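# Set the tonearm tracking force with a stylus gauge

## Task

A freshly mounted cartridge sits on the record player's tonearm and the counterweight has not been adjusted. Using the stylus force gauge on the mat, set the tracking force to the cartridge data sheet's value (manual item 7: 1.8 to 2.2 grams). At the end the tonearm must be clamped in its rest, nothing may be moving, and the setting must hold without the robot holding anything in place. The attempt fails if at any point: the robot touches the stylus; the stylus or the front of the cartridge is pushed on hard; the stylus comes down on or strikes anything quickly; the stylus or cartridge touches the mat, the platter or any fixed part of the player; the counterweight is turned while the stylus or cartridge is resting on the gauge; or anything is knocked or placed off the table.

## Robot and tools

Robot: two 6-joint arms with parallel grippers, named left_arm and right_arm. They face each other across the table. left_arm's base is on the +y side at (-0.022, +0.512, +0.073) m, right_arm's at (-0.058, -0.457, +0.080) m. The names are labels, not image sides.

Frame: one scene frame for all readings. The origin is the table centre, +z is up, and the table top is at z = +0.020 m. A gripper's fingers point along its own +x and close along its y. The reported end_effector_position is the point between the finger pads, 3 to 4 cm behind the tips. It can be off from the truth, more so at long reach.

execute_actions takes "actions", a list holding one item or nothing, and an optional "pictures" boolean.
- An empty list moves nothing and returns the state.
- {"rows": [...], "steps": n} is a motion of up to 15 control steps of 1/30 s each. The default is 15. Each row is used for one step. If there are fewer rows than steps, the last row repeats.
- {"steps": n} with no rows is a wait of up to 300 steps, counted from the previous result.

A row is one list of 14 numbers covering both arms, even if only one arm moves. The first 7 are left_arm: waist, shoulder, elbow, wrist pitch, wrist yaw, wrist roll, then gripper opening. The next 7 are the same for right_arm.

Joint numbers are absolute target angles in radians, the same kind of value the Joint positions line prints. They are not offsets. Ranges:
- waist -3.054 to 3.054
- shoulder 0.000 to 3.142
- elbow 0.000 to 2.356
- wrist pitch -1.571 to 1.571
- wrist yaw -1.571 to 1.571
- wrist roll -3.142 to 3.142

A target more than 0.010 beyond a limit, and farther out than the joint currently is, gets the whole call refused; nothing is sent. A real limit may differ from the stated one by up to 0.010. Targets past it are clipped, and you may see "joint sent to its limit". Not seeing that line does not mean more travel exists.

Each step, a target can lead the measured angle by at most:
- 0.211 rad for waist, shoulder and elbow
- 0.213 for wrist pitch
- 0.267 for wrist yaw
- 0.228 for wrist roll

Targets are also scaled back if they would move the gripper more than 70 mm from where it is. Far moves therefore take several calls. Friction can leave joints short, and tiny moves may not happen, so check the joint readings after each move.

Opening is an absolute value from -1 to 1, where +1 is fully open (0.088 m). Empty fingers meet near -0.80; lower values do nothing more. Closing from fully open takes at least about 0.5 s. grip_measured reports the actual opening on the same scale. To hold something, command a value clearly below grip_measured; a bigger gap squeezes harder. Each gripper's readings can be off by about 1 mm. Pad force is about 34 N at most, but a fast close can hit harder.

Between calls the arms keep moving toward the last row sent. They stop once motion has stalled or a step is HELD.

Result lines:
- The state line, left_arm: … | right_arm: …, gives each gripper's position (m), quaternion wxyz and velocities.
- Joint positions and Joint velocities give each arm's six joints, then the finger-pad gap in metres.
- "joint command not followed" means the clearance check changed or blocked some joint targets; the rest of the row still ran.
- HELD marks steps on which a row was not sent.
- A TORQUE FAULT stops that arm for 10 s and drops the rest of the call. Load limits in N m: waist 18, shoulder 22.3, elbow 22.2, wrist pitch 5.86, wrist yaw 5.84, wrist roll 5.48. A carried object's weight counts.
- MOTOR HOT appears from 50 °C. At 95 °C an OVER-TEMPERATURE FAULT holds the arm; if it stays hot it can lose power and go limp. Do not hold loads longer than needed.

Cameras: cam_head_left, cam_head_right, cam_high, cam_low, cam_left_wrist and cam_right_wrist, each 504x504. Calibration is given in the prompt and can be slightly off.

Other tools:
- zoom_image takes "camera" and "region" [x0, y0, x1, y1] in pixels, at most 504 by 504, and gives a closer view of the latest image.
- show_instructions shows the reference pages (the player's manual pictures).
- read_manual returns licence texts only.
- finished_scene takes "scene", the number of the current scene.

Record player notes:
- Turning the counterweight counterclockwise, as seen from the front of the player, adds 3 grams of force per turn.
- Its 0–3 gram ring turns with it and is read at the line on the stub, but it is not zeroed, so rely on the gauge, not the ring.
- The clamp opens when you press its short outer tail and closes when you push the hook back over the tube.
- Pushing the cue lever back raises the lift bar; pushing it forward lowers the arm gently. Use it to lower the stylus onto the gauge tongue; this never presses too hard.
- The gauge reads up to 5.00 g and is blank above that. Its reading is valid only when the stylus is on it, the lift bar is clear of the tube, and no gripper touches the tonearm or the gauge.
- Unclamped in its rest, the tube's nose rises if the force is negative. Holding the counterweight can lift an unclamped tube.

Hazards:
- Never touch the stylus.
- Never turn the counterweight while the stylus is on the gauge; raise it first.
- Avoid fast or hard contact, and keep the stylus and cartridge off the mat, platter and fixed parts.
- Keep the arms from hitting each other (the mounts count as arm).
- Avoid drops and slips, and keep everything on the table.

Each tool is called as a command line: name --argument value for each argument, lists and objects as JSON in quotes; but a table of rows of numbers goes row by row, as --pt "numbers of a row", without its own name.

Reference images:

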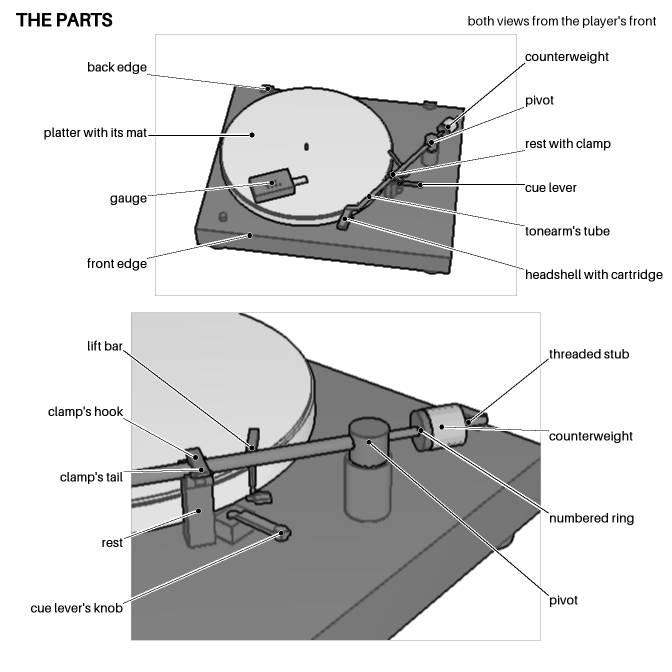

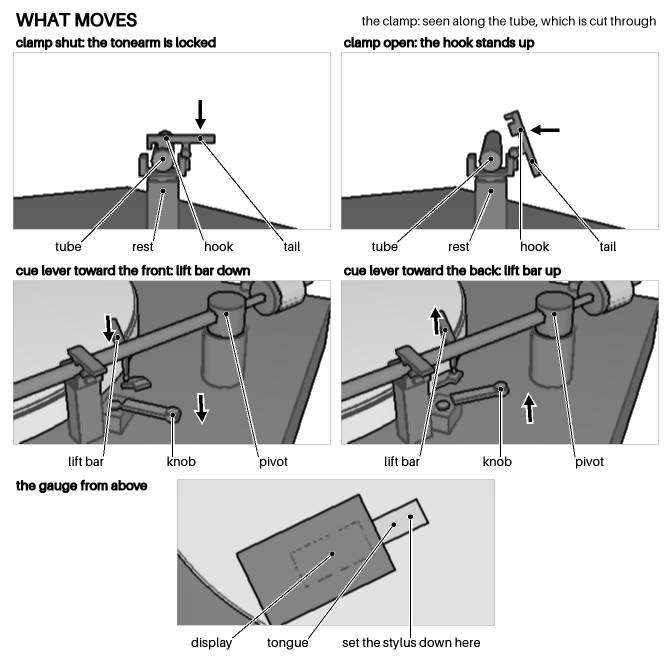

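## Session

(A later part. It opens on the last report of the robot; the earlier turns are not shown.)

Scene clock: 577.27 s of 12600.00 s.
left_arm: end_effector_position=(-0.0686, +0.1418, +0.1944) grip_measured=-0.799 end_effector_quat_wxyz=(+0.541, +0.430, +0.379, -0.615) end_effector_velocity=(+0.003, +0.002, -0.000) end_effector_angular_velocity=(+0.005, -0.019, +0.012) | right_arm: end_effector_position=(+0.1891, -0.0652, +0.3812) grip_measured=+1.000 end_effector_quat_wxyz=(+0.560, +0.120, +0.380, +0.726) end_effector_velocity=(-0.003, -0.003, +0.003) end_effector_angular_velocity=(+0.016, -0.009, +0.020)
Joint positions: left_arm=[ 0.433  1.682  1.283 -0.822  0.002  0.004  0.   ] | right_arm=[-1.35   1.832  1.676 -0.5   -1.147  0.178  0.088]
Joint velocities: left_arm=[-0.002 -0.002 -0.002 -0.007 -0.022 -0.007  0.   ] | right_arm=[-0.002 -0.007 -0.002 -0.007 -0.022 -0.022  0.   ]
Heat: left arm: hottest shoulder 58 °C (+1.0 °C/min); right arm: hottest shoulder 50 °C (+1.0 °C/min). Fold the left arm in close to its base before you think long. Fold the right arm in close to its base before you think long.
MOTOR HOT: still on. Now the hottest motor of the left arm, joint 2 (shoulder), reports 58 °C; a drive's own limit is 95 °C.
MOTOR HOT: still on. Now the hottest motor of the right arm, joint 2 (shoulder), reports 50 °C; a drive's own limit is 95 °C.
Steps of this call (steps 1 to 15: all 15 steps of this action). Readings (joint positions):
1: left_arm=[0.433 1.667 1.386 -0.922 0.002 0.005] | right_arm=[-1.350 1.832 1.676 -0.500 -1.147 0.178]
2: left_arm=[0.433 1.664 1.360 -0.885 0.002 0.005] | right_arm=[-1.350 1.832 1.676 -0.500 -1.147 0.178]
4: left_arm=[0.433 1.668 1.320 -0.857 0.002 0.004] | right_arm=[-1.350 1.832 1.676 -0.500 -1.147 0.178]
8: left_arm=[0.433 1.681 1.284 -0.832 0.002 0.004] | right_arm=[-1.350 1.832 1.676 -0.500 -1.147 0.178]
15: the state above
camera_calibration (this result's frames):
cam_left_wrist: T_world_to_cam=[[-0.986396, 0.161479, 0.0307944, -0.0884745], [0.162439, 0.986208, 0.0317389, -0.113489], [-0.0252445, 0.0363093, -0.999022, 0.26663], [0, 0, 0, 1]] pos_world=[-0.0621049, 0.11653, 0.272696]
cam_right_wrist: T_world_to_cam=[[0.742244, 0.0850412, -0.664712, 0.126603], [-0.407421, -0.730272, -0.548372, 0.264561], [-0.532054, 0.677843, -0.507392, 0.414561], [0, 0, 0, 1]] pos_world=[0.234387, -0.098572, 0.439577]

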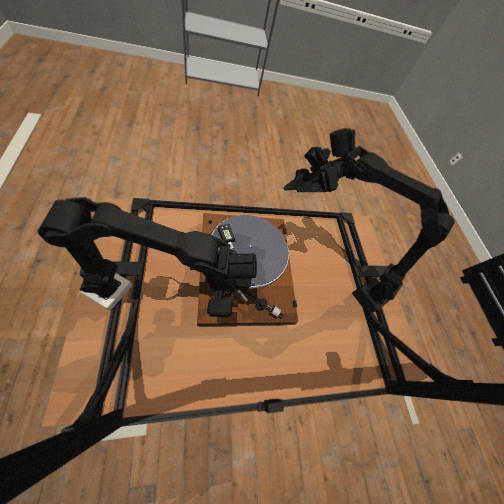

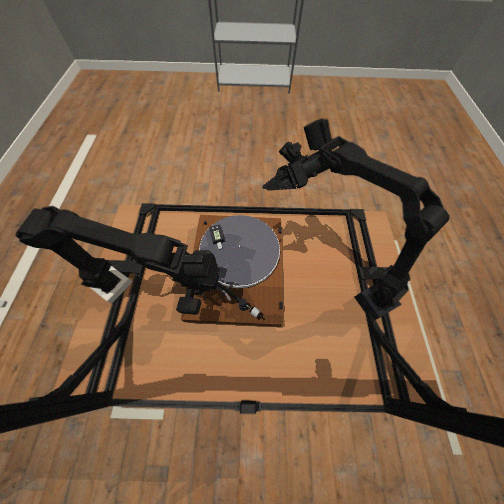

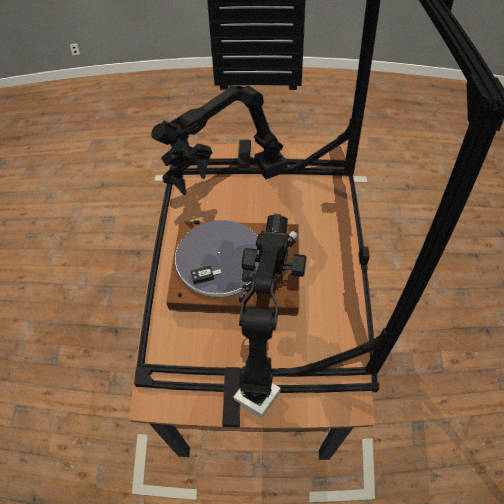

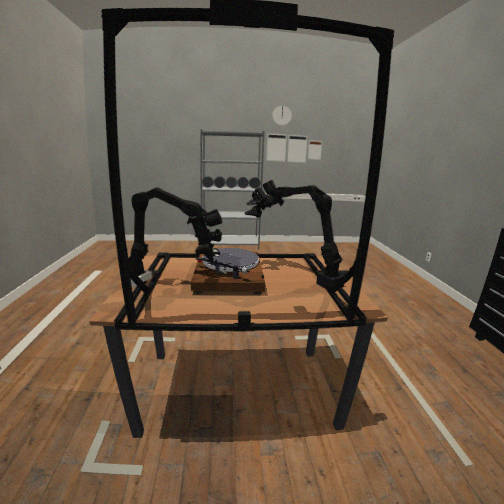

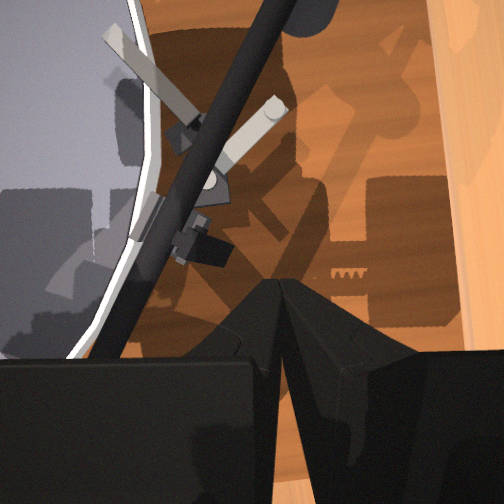

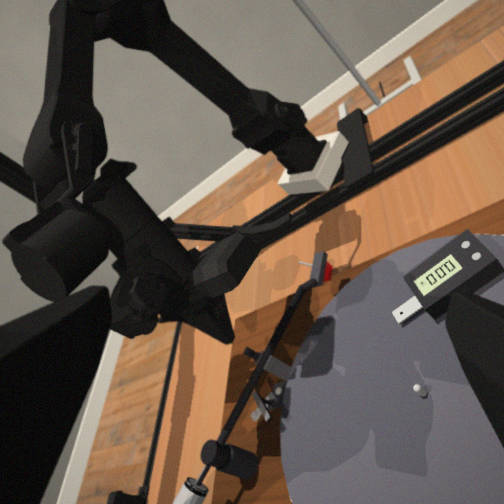

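execute_actions --actions '[{"rows":[[0.437,1.68,1.26,-0.808,0,0,-0.9,-1.35,1.831,1.677,-0.5,-1.15,0.178,1.0],[0.437,1.68,1.26,-0.808,0,0,-0.9,-1.35,1.831,1.677,-0.5,-1.15,0.178,1.0],[0.437,1.68,1.26,-0.808,0,0,-0.9,-1.35,1.831,1.677,-0.5,-1.15,0.178,1.0],[0.437,1.68,1.26,-0.808,0,0,-0.9,-1.35,1.831,1.677,-0.5,-1.15,0.178,1.0],[0.443,1.688,1.283,-0.808,0,0,-0.9,-1.35,1.831,1.677,-0.5,-1.15,0.178,1.0],[0.448,1.692,1.288,-0.808,0,0,-0.9,-1.35,1.831,1.677,-0.5,-1.15,0.178,1.0],[0.453,1.696,1.293,-0.809,0,0,-0.9,-1.35,1.831,1.677,-0.5,-1.15,0.178,1.0],[0.458,1.7,1.298,-0.809,0,0,-0.9,-1.35,1.831,1.677,-0.5,-1.15,0.178,1.0],[0.463,1.704,1.303,-0.81,0,0,-0.9,-1.35,1.831,1.677,-0.5,-1.15,0.178,1.0],[0.468,1.708,1.308,-0.81,0,0,-0.9,-1.35,1.831,1.677,-0.5,-1.15,0.178,1.0],[0.473,1.712,1.313,-0.811,0,0,-0.9,-1.35,1.831,1.677,-0.5,-1.15,0.178,1.0],[0.478,1.716,1.318,-0.811,0,0,-0.9,-1.35,1.831,1.677,-0.5,-1.15,0.178,1.0],[0.483,1.72,1.323,-0.812,0,0,-0.9,-1.35,1.831,1.677,-0.5,-1.15,0.178,1.0]],"steps":15}]' --pictures false

execute_actions --actions '[{"steps":10}]'

zoom_image --camera "cam_right_wrist" --region '[180, 280, 340, 440]'

Scene clock: 586.77 s of 12600.00 s.
left_arm: end_effector_position=(-0.0532, +0.1320, +0.1930) grip_measured=-0.799 end_effector_quat_wxyz=(+0.556, +0.420, +0.386, -0.605) end_effector_velocity=(+0.034, -0.018, -0.001) end_effector_angular_velocity=(+0.002, -0.010, +0.086) | right_arm: end_effector_position=(+0.1891, -0.0651, +0.3811) grip_measured=+1.000 end_effector_quat_wxyz=(+0.560, +0.120, +0.380, +0.726) end_effector_velocity=(-0.001, -0.002, +0.000) end_effector_angular_velocity=(+0.001, +0.002, +0.005)
Joint positions: left_arm=[ 0.476  1.708  1.305 -0.811  0.001  0.004  0.   ] | right_arm=[-1.35   1.832  1.676 -0.5   -1.147  0.178  0.088]
Joint velocities: left_arm=[ 0.09   0.061  0.066 -0.007 -0.007  0.007  0.   ] | right_arm=[-0.002 -0.002 -0.002 -0.007 -0.007 -0.007  0.   ]
Heat: left arm: hottest shoulder 57 °C (-2.0 °C/min); right arm: hottest shoulder 50 °C (+1.0 °C/min). Fold the left arm in close to its base before you think long. Fold the right arm in close to its base before you think long.
MOTOR HOT: still on. Now the hottest motor of the left arm, joint 2 (shoulder), reports 57 °C; a drive's own limit is 95 °C.
MOTOR HOT: still on. Now the hottest motor of the right arm, joint 2 (shoulder), reports 50 °C; a drive's own limit is 95 °C.
Steps of this call (steps 1 to 15: the robot went on to your last target; steps 16 to 90: nothing new was sent; then 6.00 s passed at rest; steps 91 to 105: all 15 steps of this action). Readings (joint positions):
91: left_arm=[0.434 1.682 1.281 -0.819 0.002 0.004] | right_arm=[-1.350 1.832 1.676 -0.500 -1.147 0.178]
92: left_arm=[0.434 1.682 1.279 -0.816 0.002 0.004] | right_arm=[-1.350 1.832 1.676 -0.500 -1.147 0.178]
94: left_arm=[0.434 1.682 1.274 -0.813 0.002 0.004] | right_arm=[-1.350 1.832 1.676 -0.500 -1.147 0.178]
98: left_arm=[0.443 1.684 1.276 -0.811 0.002 0.004] | right_arm=[-1.350 1.832 1.676 -0.500 -1.147 0.178]
105: the state above

Scene clock: 587.10 s of 12600.00 s.
left_arm: end_effector_position=(-0.0517, +0.1306, +0.1933) grip_measured=-0.799 end_effector_quat_wxyz=(+0.557, +0.419, +0.386, -0.604) end_effector_velocity=(-0.001, +0.005, -0.003) end_effector_angular_velocity=(+0.026, -0.011, -0.012) | right_arm: end_effector_position=(+0.1891, -0.0651, +0.3811) grip_measured=+1.000 end_effector_quat_wxyz=(+0.560, +0.120, +0.380, +0.726) end_effector_velocity=(-0.001, -0.002, +0.000) end_effector_angular_velocity=(-0.004, +0.015, +0.002)
Joint positions: left_arm=[ 0.48   1.711  1.31  -0.811  0.001  0.004  0.   ] | right_arm=[-1.35   1.832  1.676 -0.5   -1.147  0.178  0.088]
Joint velocities: left_arm=[-0.007  0.002 -0.002 -0.022 -0.007  0.007  0.   ] | right_arm=[-0.002 -0.002 -0.002 -0.007 -0.007  0.007  0.   ]
Heat: left arm: hottest shoulder 57 °C (-2.0 °C/min); right arm: hottest shoulder 50 °C (+1.0 °C/min). Fold the left arm in close to its base before you think long. Fold the right arm in close to its base before you think long.
MOTOR HOT: still on. Now the hottest motor of the left arm, joint 2 (shoulder), reports 57 °C; a drive's own limit is 95 °C.
MOTOR HOT: still on. Now the hottest motor of the right arm, joint 2 (shoulder), reports 50 °C; a drive's own limit is 95 °C.
Steps of this call (steps 1 to 10: the robot went on to your last target). Readings (joint positions):
1: left_arm=[0.479 1.710 1.307 -0.811 0.001 0.004] | right_arm=[-1.350 1.832 1.676 -0.500 -1.147 0.178]
2: left_arm=[0.480 1.710 1.308 -0.811 0.001 0.004] | right_arm=[-1.350 1.832 1.676 -0.500 -1.147 0.178]
4: left_arm=[0.480 1.711 1.309 -0.811 0.001 0.004] | right_arm=[-1.350 1.832 1.676 -0.500 -1.147 0.178]
8: left_arm=[0.480 1.711 1.310 -0.811 0.001 0.004] | right_arm=[-1.350 1.832 1.676 -0.500 -1.147 0.178]
10: the state above
camera_calibration (this result's frames):
cam_left_wrist: T_world_to_cam=[[-0.992961, 0.114648, 0.0297528, -0.0639325], [0.115359, 0.993049, 0.0233847, -0.106922], [-0.0268649, 0.0266524, -0.999284, 0.267678], [0, 0, 0, 1]] pos_world=[-0.0439569, 0.106374, 0.271888]
cam_right_wrist: T_world_to_cam=[[0.742051, 0.0848765, -0.664948, 0.126565], [-0.40758, -0.730407, -0.548073, 0.264439], [-0.532201, 0.677718, -0.507406, 0.414501], [0, 0, 0, 1]] pos_world=[0.234461, -0.0985087, 0.439411]

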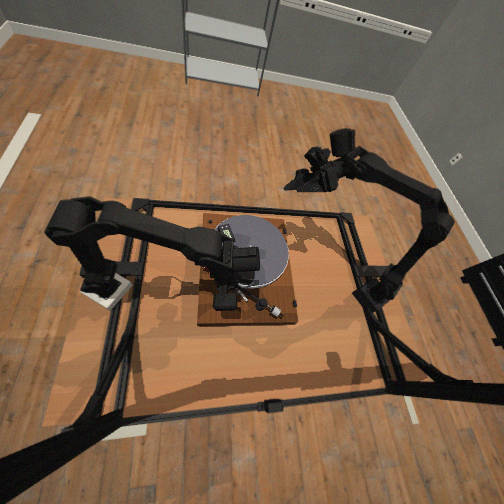

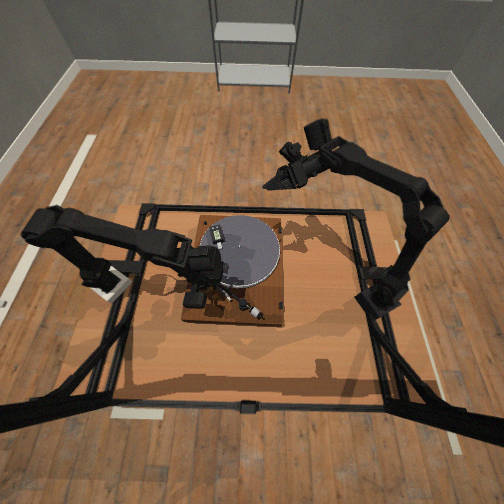

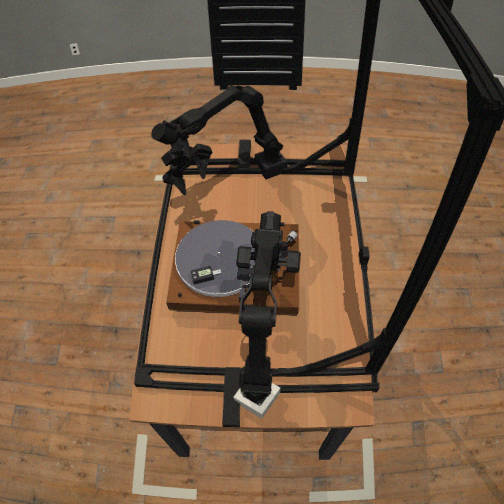

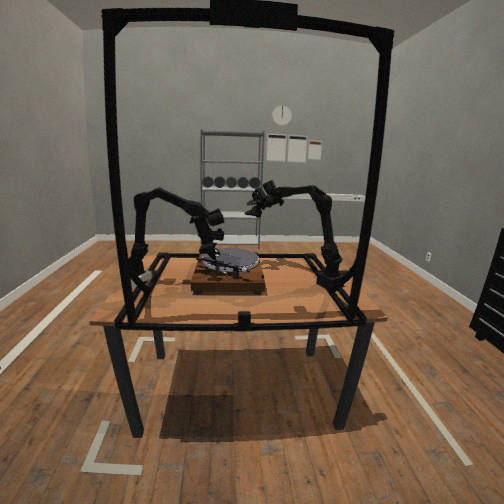

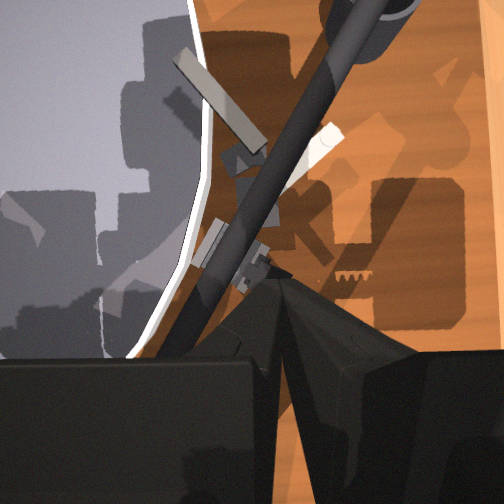

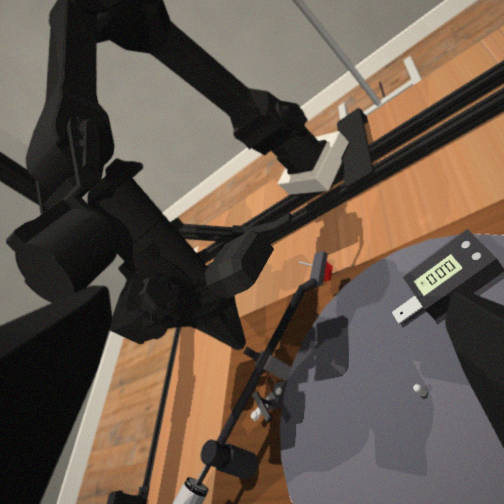

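Region (180, 280, 340, 440) of cam_right_wrist's 504x504 image, scaled by 3.150, with more detail than that image has.

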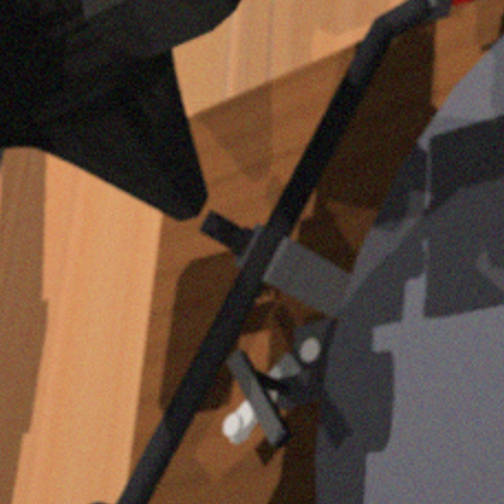

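execute_actions --actions '[{"rows":[[0.48,1.715,1.285,-0.795,0,0,-0.9,-1.35,1.831,1.677,-0.5,-1.15,0.178,1.0]],"steps":12}]' --pictures false

execute_actions --actions '[{"rows":[[0.486,1.725,1.308,-0.796,0,0,-0.9,-1.35,1.831,1.677,-0.5,-1.15,0.178,1.0],[0.489,1.728,1.311,-0.796,0,0,-0.9,-1.35,1.831,1.677,-0.5,-1.15,0.178,1.0],[0.492,1.731,1.314,-0.796,0,0,-0.9,-1.35,1.831,1.677,-0.5,-1.15,0.178,1.0],[0.495,1.734,1.317,-0.797,0,0,-0.9,-1.35,1.831,1.677,-0.5,-1.15,0.178,1.0],[0.498,1.737,1.32,-0.797,0,0,-0.9,-1.35,1.831,1.677,-0.5,-1.15,0.178,1.0],[0.501,1.74,1.323,-0.797,0,0,-0.9,-1.35,1.831,1.677,-0.5,-1.15,0.178,1.0],[0.504,1.743,1.326,-0.798,0,0,-0.9,-1.35,1.831,1.677,-0.5,-1.15,0.178,1.0],[0.507,1.746,1.329,-0.798,0,0,-0.9,-1.35,1.831,1.677,-0.5,-1.15,0.178,1.0]],"steps":15}]'

zoom_image --camera "cam_right_wrist" --region '[180, 280, 340, 440]'

Scene clock: 595.70 s of 12600.00 s.
left_arm: end_effector_position=(-0.0517, +0.1314, +0.1896) grip_measured=-0.799 end_effector_quat_wxyz=(+0.557, +0.419, +0.387, -0.604) end_effector_velocity=(+0.000, +0.000, -0.001) end_effector_angular_velocity=(-0.003, -0.004, +0.007) | right_arm: end_effector_position=(+0.1891, -0.0651, +0.3811) grip_measured=+1.000 end_effector_quat_wxyz=(+0.560, +0.121, +0.380, +0.726) end_effector_velocity=(-0.003, -0.000, +0.002) end_effector_angular_velocity=(+0.011, -0.009, +0.010)
Joint positions: left_arm=[ 0.48   1.712  1.296 -0.798  0.002  0.004  0.   ] | right_arm=[-1.35   1.832  1.676 -0.5   -1.147  0.178  0.088]
Joint velocities: left_arm=[-0.002 -0.002 -0.007  0.007 -0.007 -0.007  0.   ] | right_arm=[ 0.002 -0.007 -0.007  0.007 -0.007 -0.007  0.   ]
Heat: left arm: hottest shoulder 55 °C (-5.0 °C/min); right arm: hottest shoulder 50 °C (+1.0 °C/min). Fold the left arm in close to its base before you think long. Fold the right arm in close to its base before you think long.
MOTOR HOT: still on. Now the hottest motor of the left arm, joint 2 (shoulder), reports 55 °C; a drive's own limit is 95 °C.
MOTOR HOT: still on. Now the hottest motor of the right arm, joint 2 (shoulder), reports 50 °C; a drive's own limit is 95 °C.
Steps of this call (steps 1 to 15: the robot went on to your last target; steps 16 to 90: nothing new was sent; then 5.20 s passed at rest; steps 91 to 102: all 12 steps of this action). Readings (joint positions):
91: left_arm=[0.480 1.712 1.310 -0.810 0.001 0.004] | right_arm=[-1.350 1.832 1.676 -0.500 -1.147 0.178]
92: left_arm=[0.480 1.712 1.308 -0.806 0.001 0.004] | right_arm=[-1.350 1.832 1.676 -0.500 -1.147 0.178]
94: left_arm=[0.480 1.712 1.303 -0.801 0.001 0.004] | right_arm=[-1.350 1.832 1.676 -0.500 -1.147 0.178]
98: left_arm=[0.480 1.712 1.297 -0.798 0.002 0.004] | right_arm=[-1.350 1.832 1.676 -0.500 -1.147 0.178]
102: the state above

Scene clock: 596.20 s of 12600.00 s.
left_arm: end_effector_position=(-0.0430, +0.1256, +0.1866) grip_measured=-0.799 end_effector_quat_wxyz=(+0.563, +0.416, +0.394, -0.596) end_effector_velocity=(+0.003, +0.005, -0.007) end_effector_angular_velocity=(+0.036, -0.015, +0.026) | right_arm: end_effector_position=(+0.1891, -0.0651, +0.3811) grip_measured=+1.000 end_effector_quat_wxyz=(+0.560, +0.121, +0.380, +0.726) end_effector_velocity=(-0.002, -0.001, +0.001) end_effector_angular_velocity=(+0.014, +0.000, +0.017)
Joint positions: left_arm=[ 0.504  1.738  1.316 -0.798  0.002  0.004  0.   ] | right_arm=[-1.35   1.832  1.676 -0.5   -1.147  0.178  0.088]
Joint velocities: left_arm=[-0.002  0.012 -0.002 -0.022 -0.022 -0.022  0.   ] | right_arm=[-0.002 -0.002 -0.007  0.007 -0.022 -0.007  0.   ]
Heat: left arm: hottest shoulder 55 °C (-5.0 °C/min); right arm: hottest shoulder 50 °C (+1.0 °C/min). Fold the left arm in close to its base before you think long. Fold the right arm in close to its base before you think long.
MOTOR HOT: still on. Now the hottest motor of the left arm, joint 2 (shoulder), reports 55 °C; a drive's own limit is 95 °C.
MOTOR HOT: still on. Now the hottest motor of the right arm, joint 2 (shoulder), reports 50 °C; a drive's own limit is 95 °C.
Steps of this call (steps 1 to 15: all 15 steps of this action). Readings (joint positions):
1: left_arm=[0.480 1.712 1.296 -0.798 0.002 0.004] | right_arm=[-1.350 1.832 1.676 -0.500 -1.147 0.178]
2: left_arm=[0.480 1.713 1.296 -0.798 0.002 0.004] | right_arm=[-1.350 1.832 1.676 -0.500 -1.147 0.178]
4: left_arm=[0.481 1.714 1.298 -0.799 0.002 0.004] | right_arm=[-1.350 1.832 1.676 -0.500 -1.147 0.178]
8: left_arm=[0.492 1.724 1.310 -0.801 0.002 0.004] | right_arm=[-1.350 1.832 1.676 -0.500 -1.147 0.178]
15: the state above
camera_calibration (this result's frames):
cam_left_wrist: T_world_to_cam=[[-0.995412, 0.0906786, 0.0305378, -0.051716], [0.0916201, 0.995312, 0.0309866, -0.105433], [-0.0275848, 0.0336423, -0.999053, 0.260322], [0, 0, 0, 1]] pos_world=[-0.034638, 0.100871, 0.264922]
cam_right_wrist: T_world_to_cam=[[0.741925, 0.0852185, -0.665045, 0.126705], [-0.407442, -0.730434, -0.54814, 0.264429], [-0.532483, 0.677646, -0.507205, 0.414471], [0, 0, 0, 1]] pos_world=[0.234433, -0.0985143, 0.43943]

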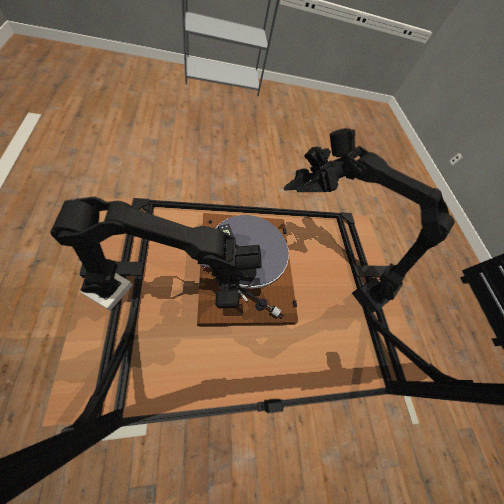

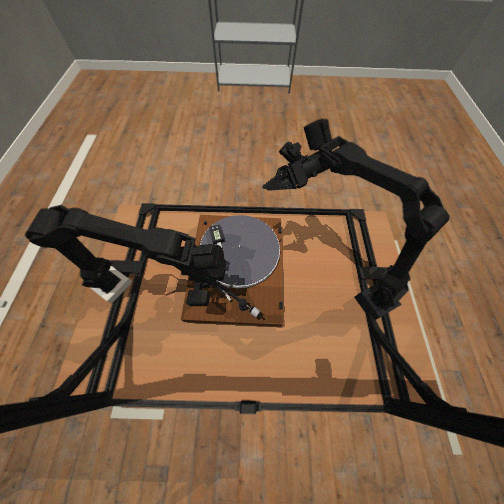

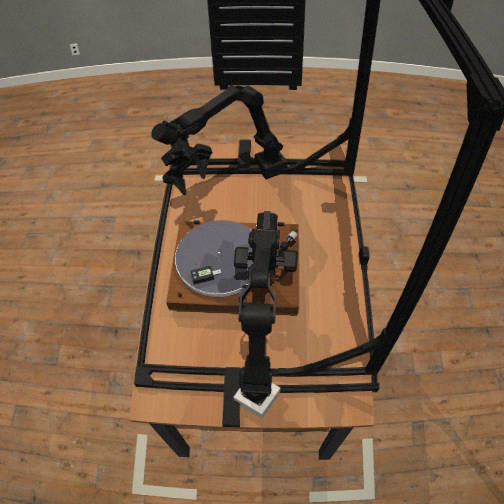

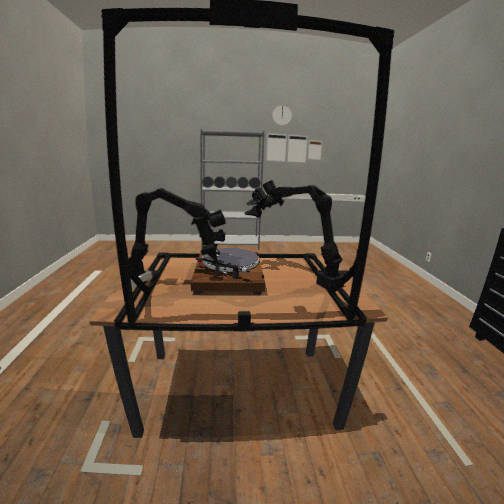

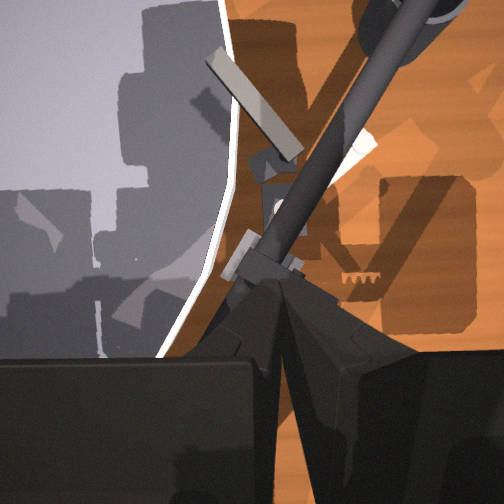

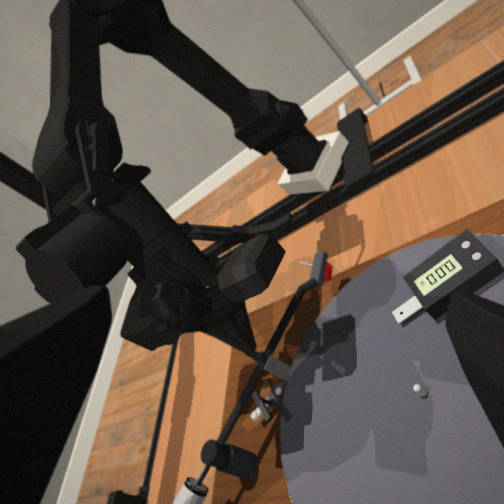

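Region (180, 280, 340, 440) of cam_right_wrist's 504x504 image, scaled by 3.150, with more detail than that image has.

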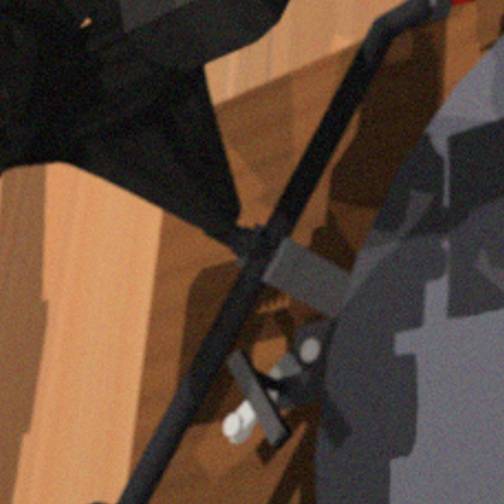

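execute_actions --actions '[{"rows":[[0.5,1.71,1.45,-0.96,0,0,-0.9,-1.35,1.831,1.677,-0.5,-1.15,0.178,1.0]],"steps":12}]' --pictures false

execute_actions --actions '[{"rows":[[0.3,1.75,1.55,-0.85,0,0,0.5,-1.35,1.831,1.677,-0.5,-1.15,0.178,1.0]],"steps":15}]'

Scene clock: 600.27 s of 12600.00 s.
left_arm: end_effector_position=(-0.0430, +0.1304, +0.2247) grip_measured=-0.799 end_effector_quat_wxyz=(+0.561, +0.419, +0.396, -0.594) end_effector_velocity=(-0.001, +0.010, -0.002) end_effector_angular_velocity=(+0.047, +0.007, +0.002) | right_arm: end_effector_position=(+0.1890, -0.0652, +0.3814) grip_measured=+1.000 end_effector_quat_wxyz=(+0.560, +0.120, +0.380, +0.726) end_effector_velocity=(+0.002, -0.000, +0.000) end_effector_angular_velocity=(+0.009, -0.028, -0.003)
Joint positions: left_arm=[ 0.503  1.711  1.44  -0.957  0.002  0.004  0.   ] | right_arm=[-1.35   1.832  1.676 -0.5   -1.147  0.178  0.088]
Joint velocities: left_arm=[-0.002 -0.002  0.002 -0.051  0.007 -0.007  0.   ] | right_arm=[-0.002 -0.002 -0.002  0.007  0.007 -0.022  0.   ]
Heat: left arm: hottest shoulder 55 °C (-5.0 °C/min); right arm: hottest shoulder 50 °C (+1.0 °C/min). Fold the left arm in close to its base before you think long. Fold the right arm in close to its base before you think long.
MOTOR HOT: still on. Now the hottest motor of the left arm, joint 2 (shoulder), reports 55 °C; a drive's own limit is 95 °C.
MOTOR HOT: still on. Now the hottest motor of the right arm, joint 2 (shoulder), reports 50 °C; a drive's own limit is 95 °C.
Steps of this call (steps 1 to 15: the robot went on to your last target; steps 16 to 90: nothing new was sent; then 0.67 s passed at rest; steps 91 to 102: all 12 steps of this action). Readings (joint positions):
91: left_arm=[0.504 1.739 1.341 -0.842 0.002 0.004] | right_arm=[-1.350 1.832 1.676 -0.500 -1.147 0.178]
92: left_arm=[0.504 1.740 1.365 -0.884 0.002 0.004] | right_arm=[-1.350 1.832 1.676 -0.500 -1.147 0.178]
94: left_arm=[0.504 1.732 1.403 -0.917 0.002 0.004] | right_arm=[-1.350 1.832 1.676 -0.500 -1.147 0.178]
98: left_arm=[0.504 1.711 1.438 -0.948 0.002 0.004] | right_arm=[-1.350 1.832 1.676 -0.500 -1.147 0.178]
102: the state above

Scene clock: 600.77 s of 12600.00 s.
left_arm: end_effector_position=(-0.1307, +0.1019, +0.2558) grip_measured=+0.497 end_effector_quat_wxyz=(+0.526, +0.400, +0.307, -0.685) end_effector_velocity=(-0.002, +0.003, -0.001) end_effector_angular_velocity=(+0.010, +0.008, +0.000) | right_arm: end_effector_position=(+0.1890, -0.0652, +0.3814) grip_measured=+1.000 end_effector_quat_wxyz=(+0.560, +0.120, +0.380, +0.726) end_effector_velocity=(-0.005, -0.001, +0.003) end_effector_angular_velocity=(+0.011, +0.004, +0.022)
Joint positions: left_arm=[ 0.299  1.742  1.538 -0.853  0.002  0.002  0.063] | right_arm=[-1.35   1.832  1.676 -0.5   -1.147  0.178  0.088]
Joint velocities: left_arm=[-0.002 -0.002 -0.002 -0.007  0.007 -0.007 -0.002] | right_arm=[ 0.002 -0.007 -0.002 -0.007 -0.022 -0.007  0.   ]
Heat: left arm: hottest shoulder 55 °C (-5.0 °C/min); right arm: hottest shoulder 50 °C (+1.0 °C/min). Fold the left arm in close to its base before you think long. Fold the right arm in close to its base before you think long.
MOTOR HOT: still on. Now the hottest motor of the left arm, joint 2 (shoulder), reports 55 °C; a drive's own limit is 95 °C.
MOTOR HOT: still on. Now the hottest motor of the right arm, joint 2 (shoulder), reports 50 °C; a drive's own limit is 95 °C.
Steps of this call (steps 1 to 15: all 15 steps of this action). Readings (joint positions):
1: left_arm=[0.492 1.715 1.450 -0.952 -0.009 0.003] | right_arm=[-1.350 1.832 1.676 -0.500 -1.147 0.178]
2: left_arm=[0.461 1.722 1.466 -0.924 -0.011 0.003] | right_arm=[-1.350 1.832 1.676 -0.500 -1.147 0.178]
4: left_arm=[0.382 1.737 1.505 -0.878 -0.003 0.003] | right_arm=[-1.350 1.832 1.676 -0.500 -1.147 0.178]
8: left_arm=[0.294 1.739 1.535 -0.858 0.004 0.003] | right_arm=[-1.350 1.832 1.676 -0.500 -1.147 0.178]
15: the state above
camera_calibration (this result's frames):
cam_left_wrist: T_world_to_cam=[[-0.955287, 0.29465, 0.0246567, -0.153123], [0.289108, 0.948286, -0.131039, -0.00395842], [-0.0619921, -0.118051, -0.991071, 0.336807], [0, 0, 0, 1]] pos_world=[-0.124253, 0.0886319, 0.337056]
cam_right_wrist: T_world_to_cam=[[0.742311, 0.0855479, -0.664572, 0.126703], [-0.407124, -0.730162, -0.548738, 0.264735], [-0.532189, 0.677898, -0.507178, 0.414573], [0, 0, 0, 1]] pos_world=[0.234358, -0.0985778, 0.439736]

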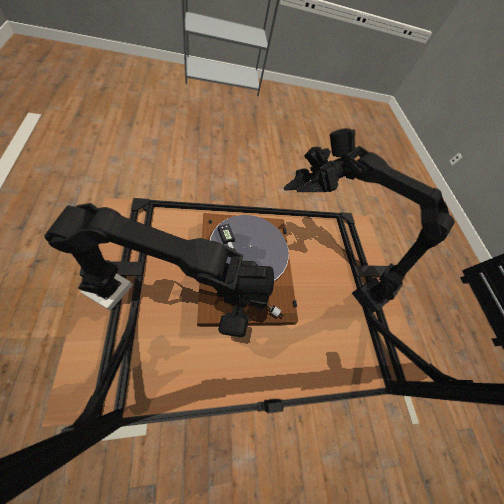

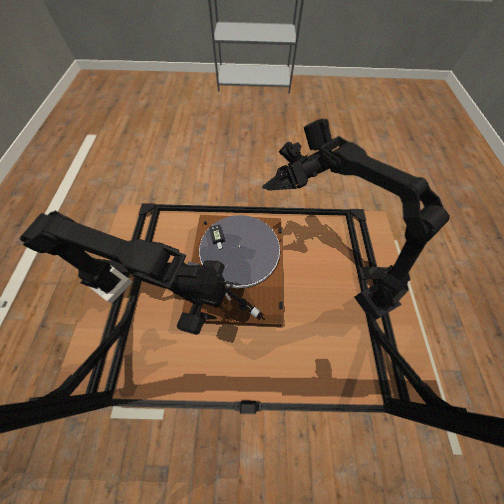

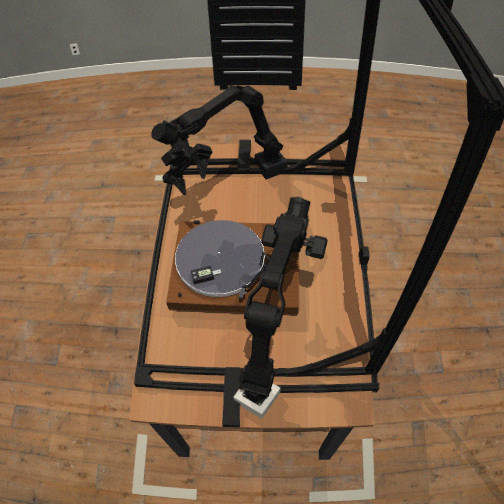

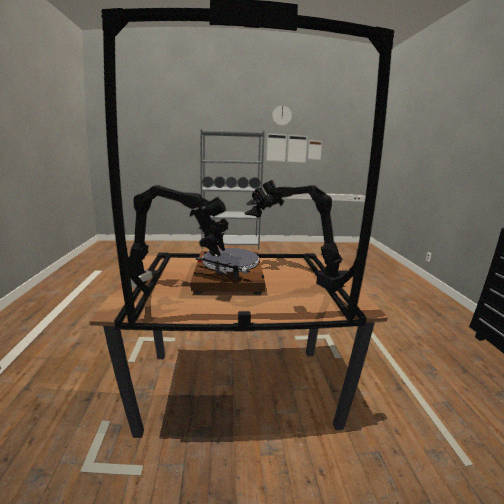

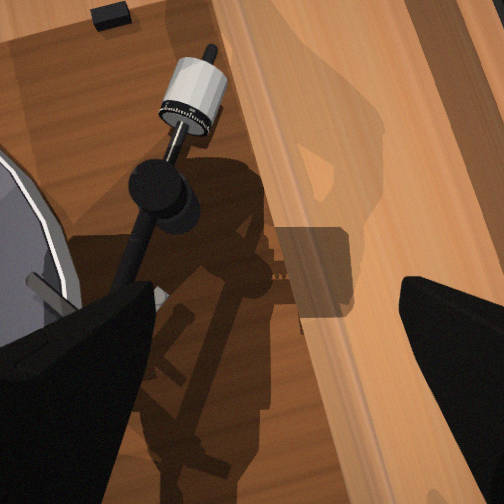

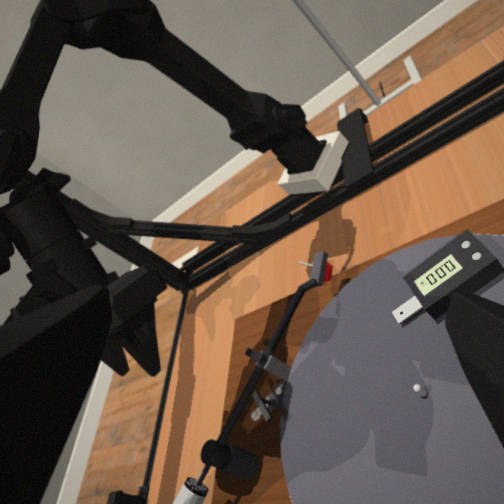

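zoom_image --camera "cam_left_wrist" --region '[140, 30, 260, 150]'

Region (140, 30, 260, 150) of cam_left_wrist's 504x504 image, scaled by 4.200, with more detail than that image has.

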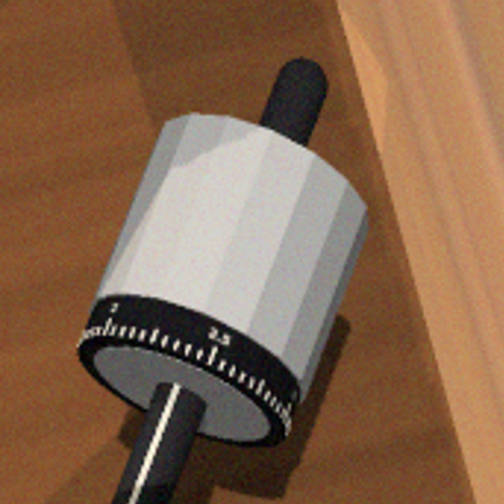

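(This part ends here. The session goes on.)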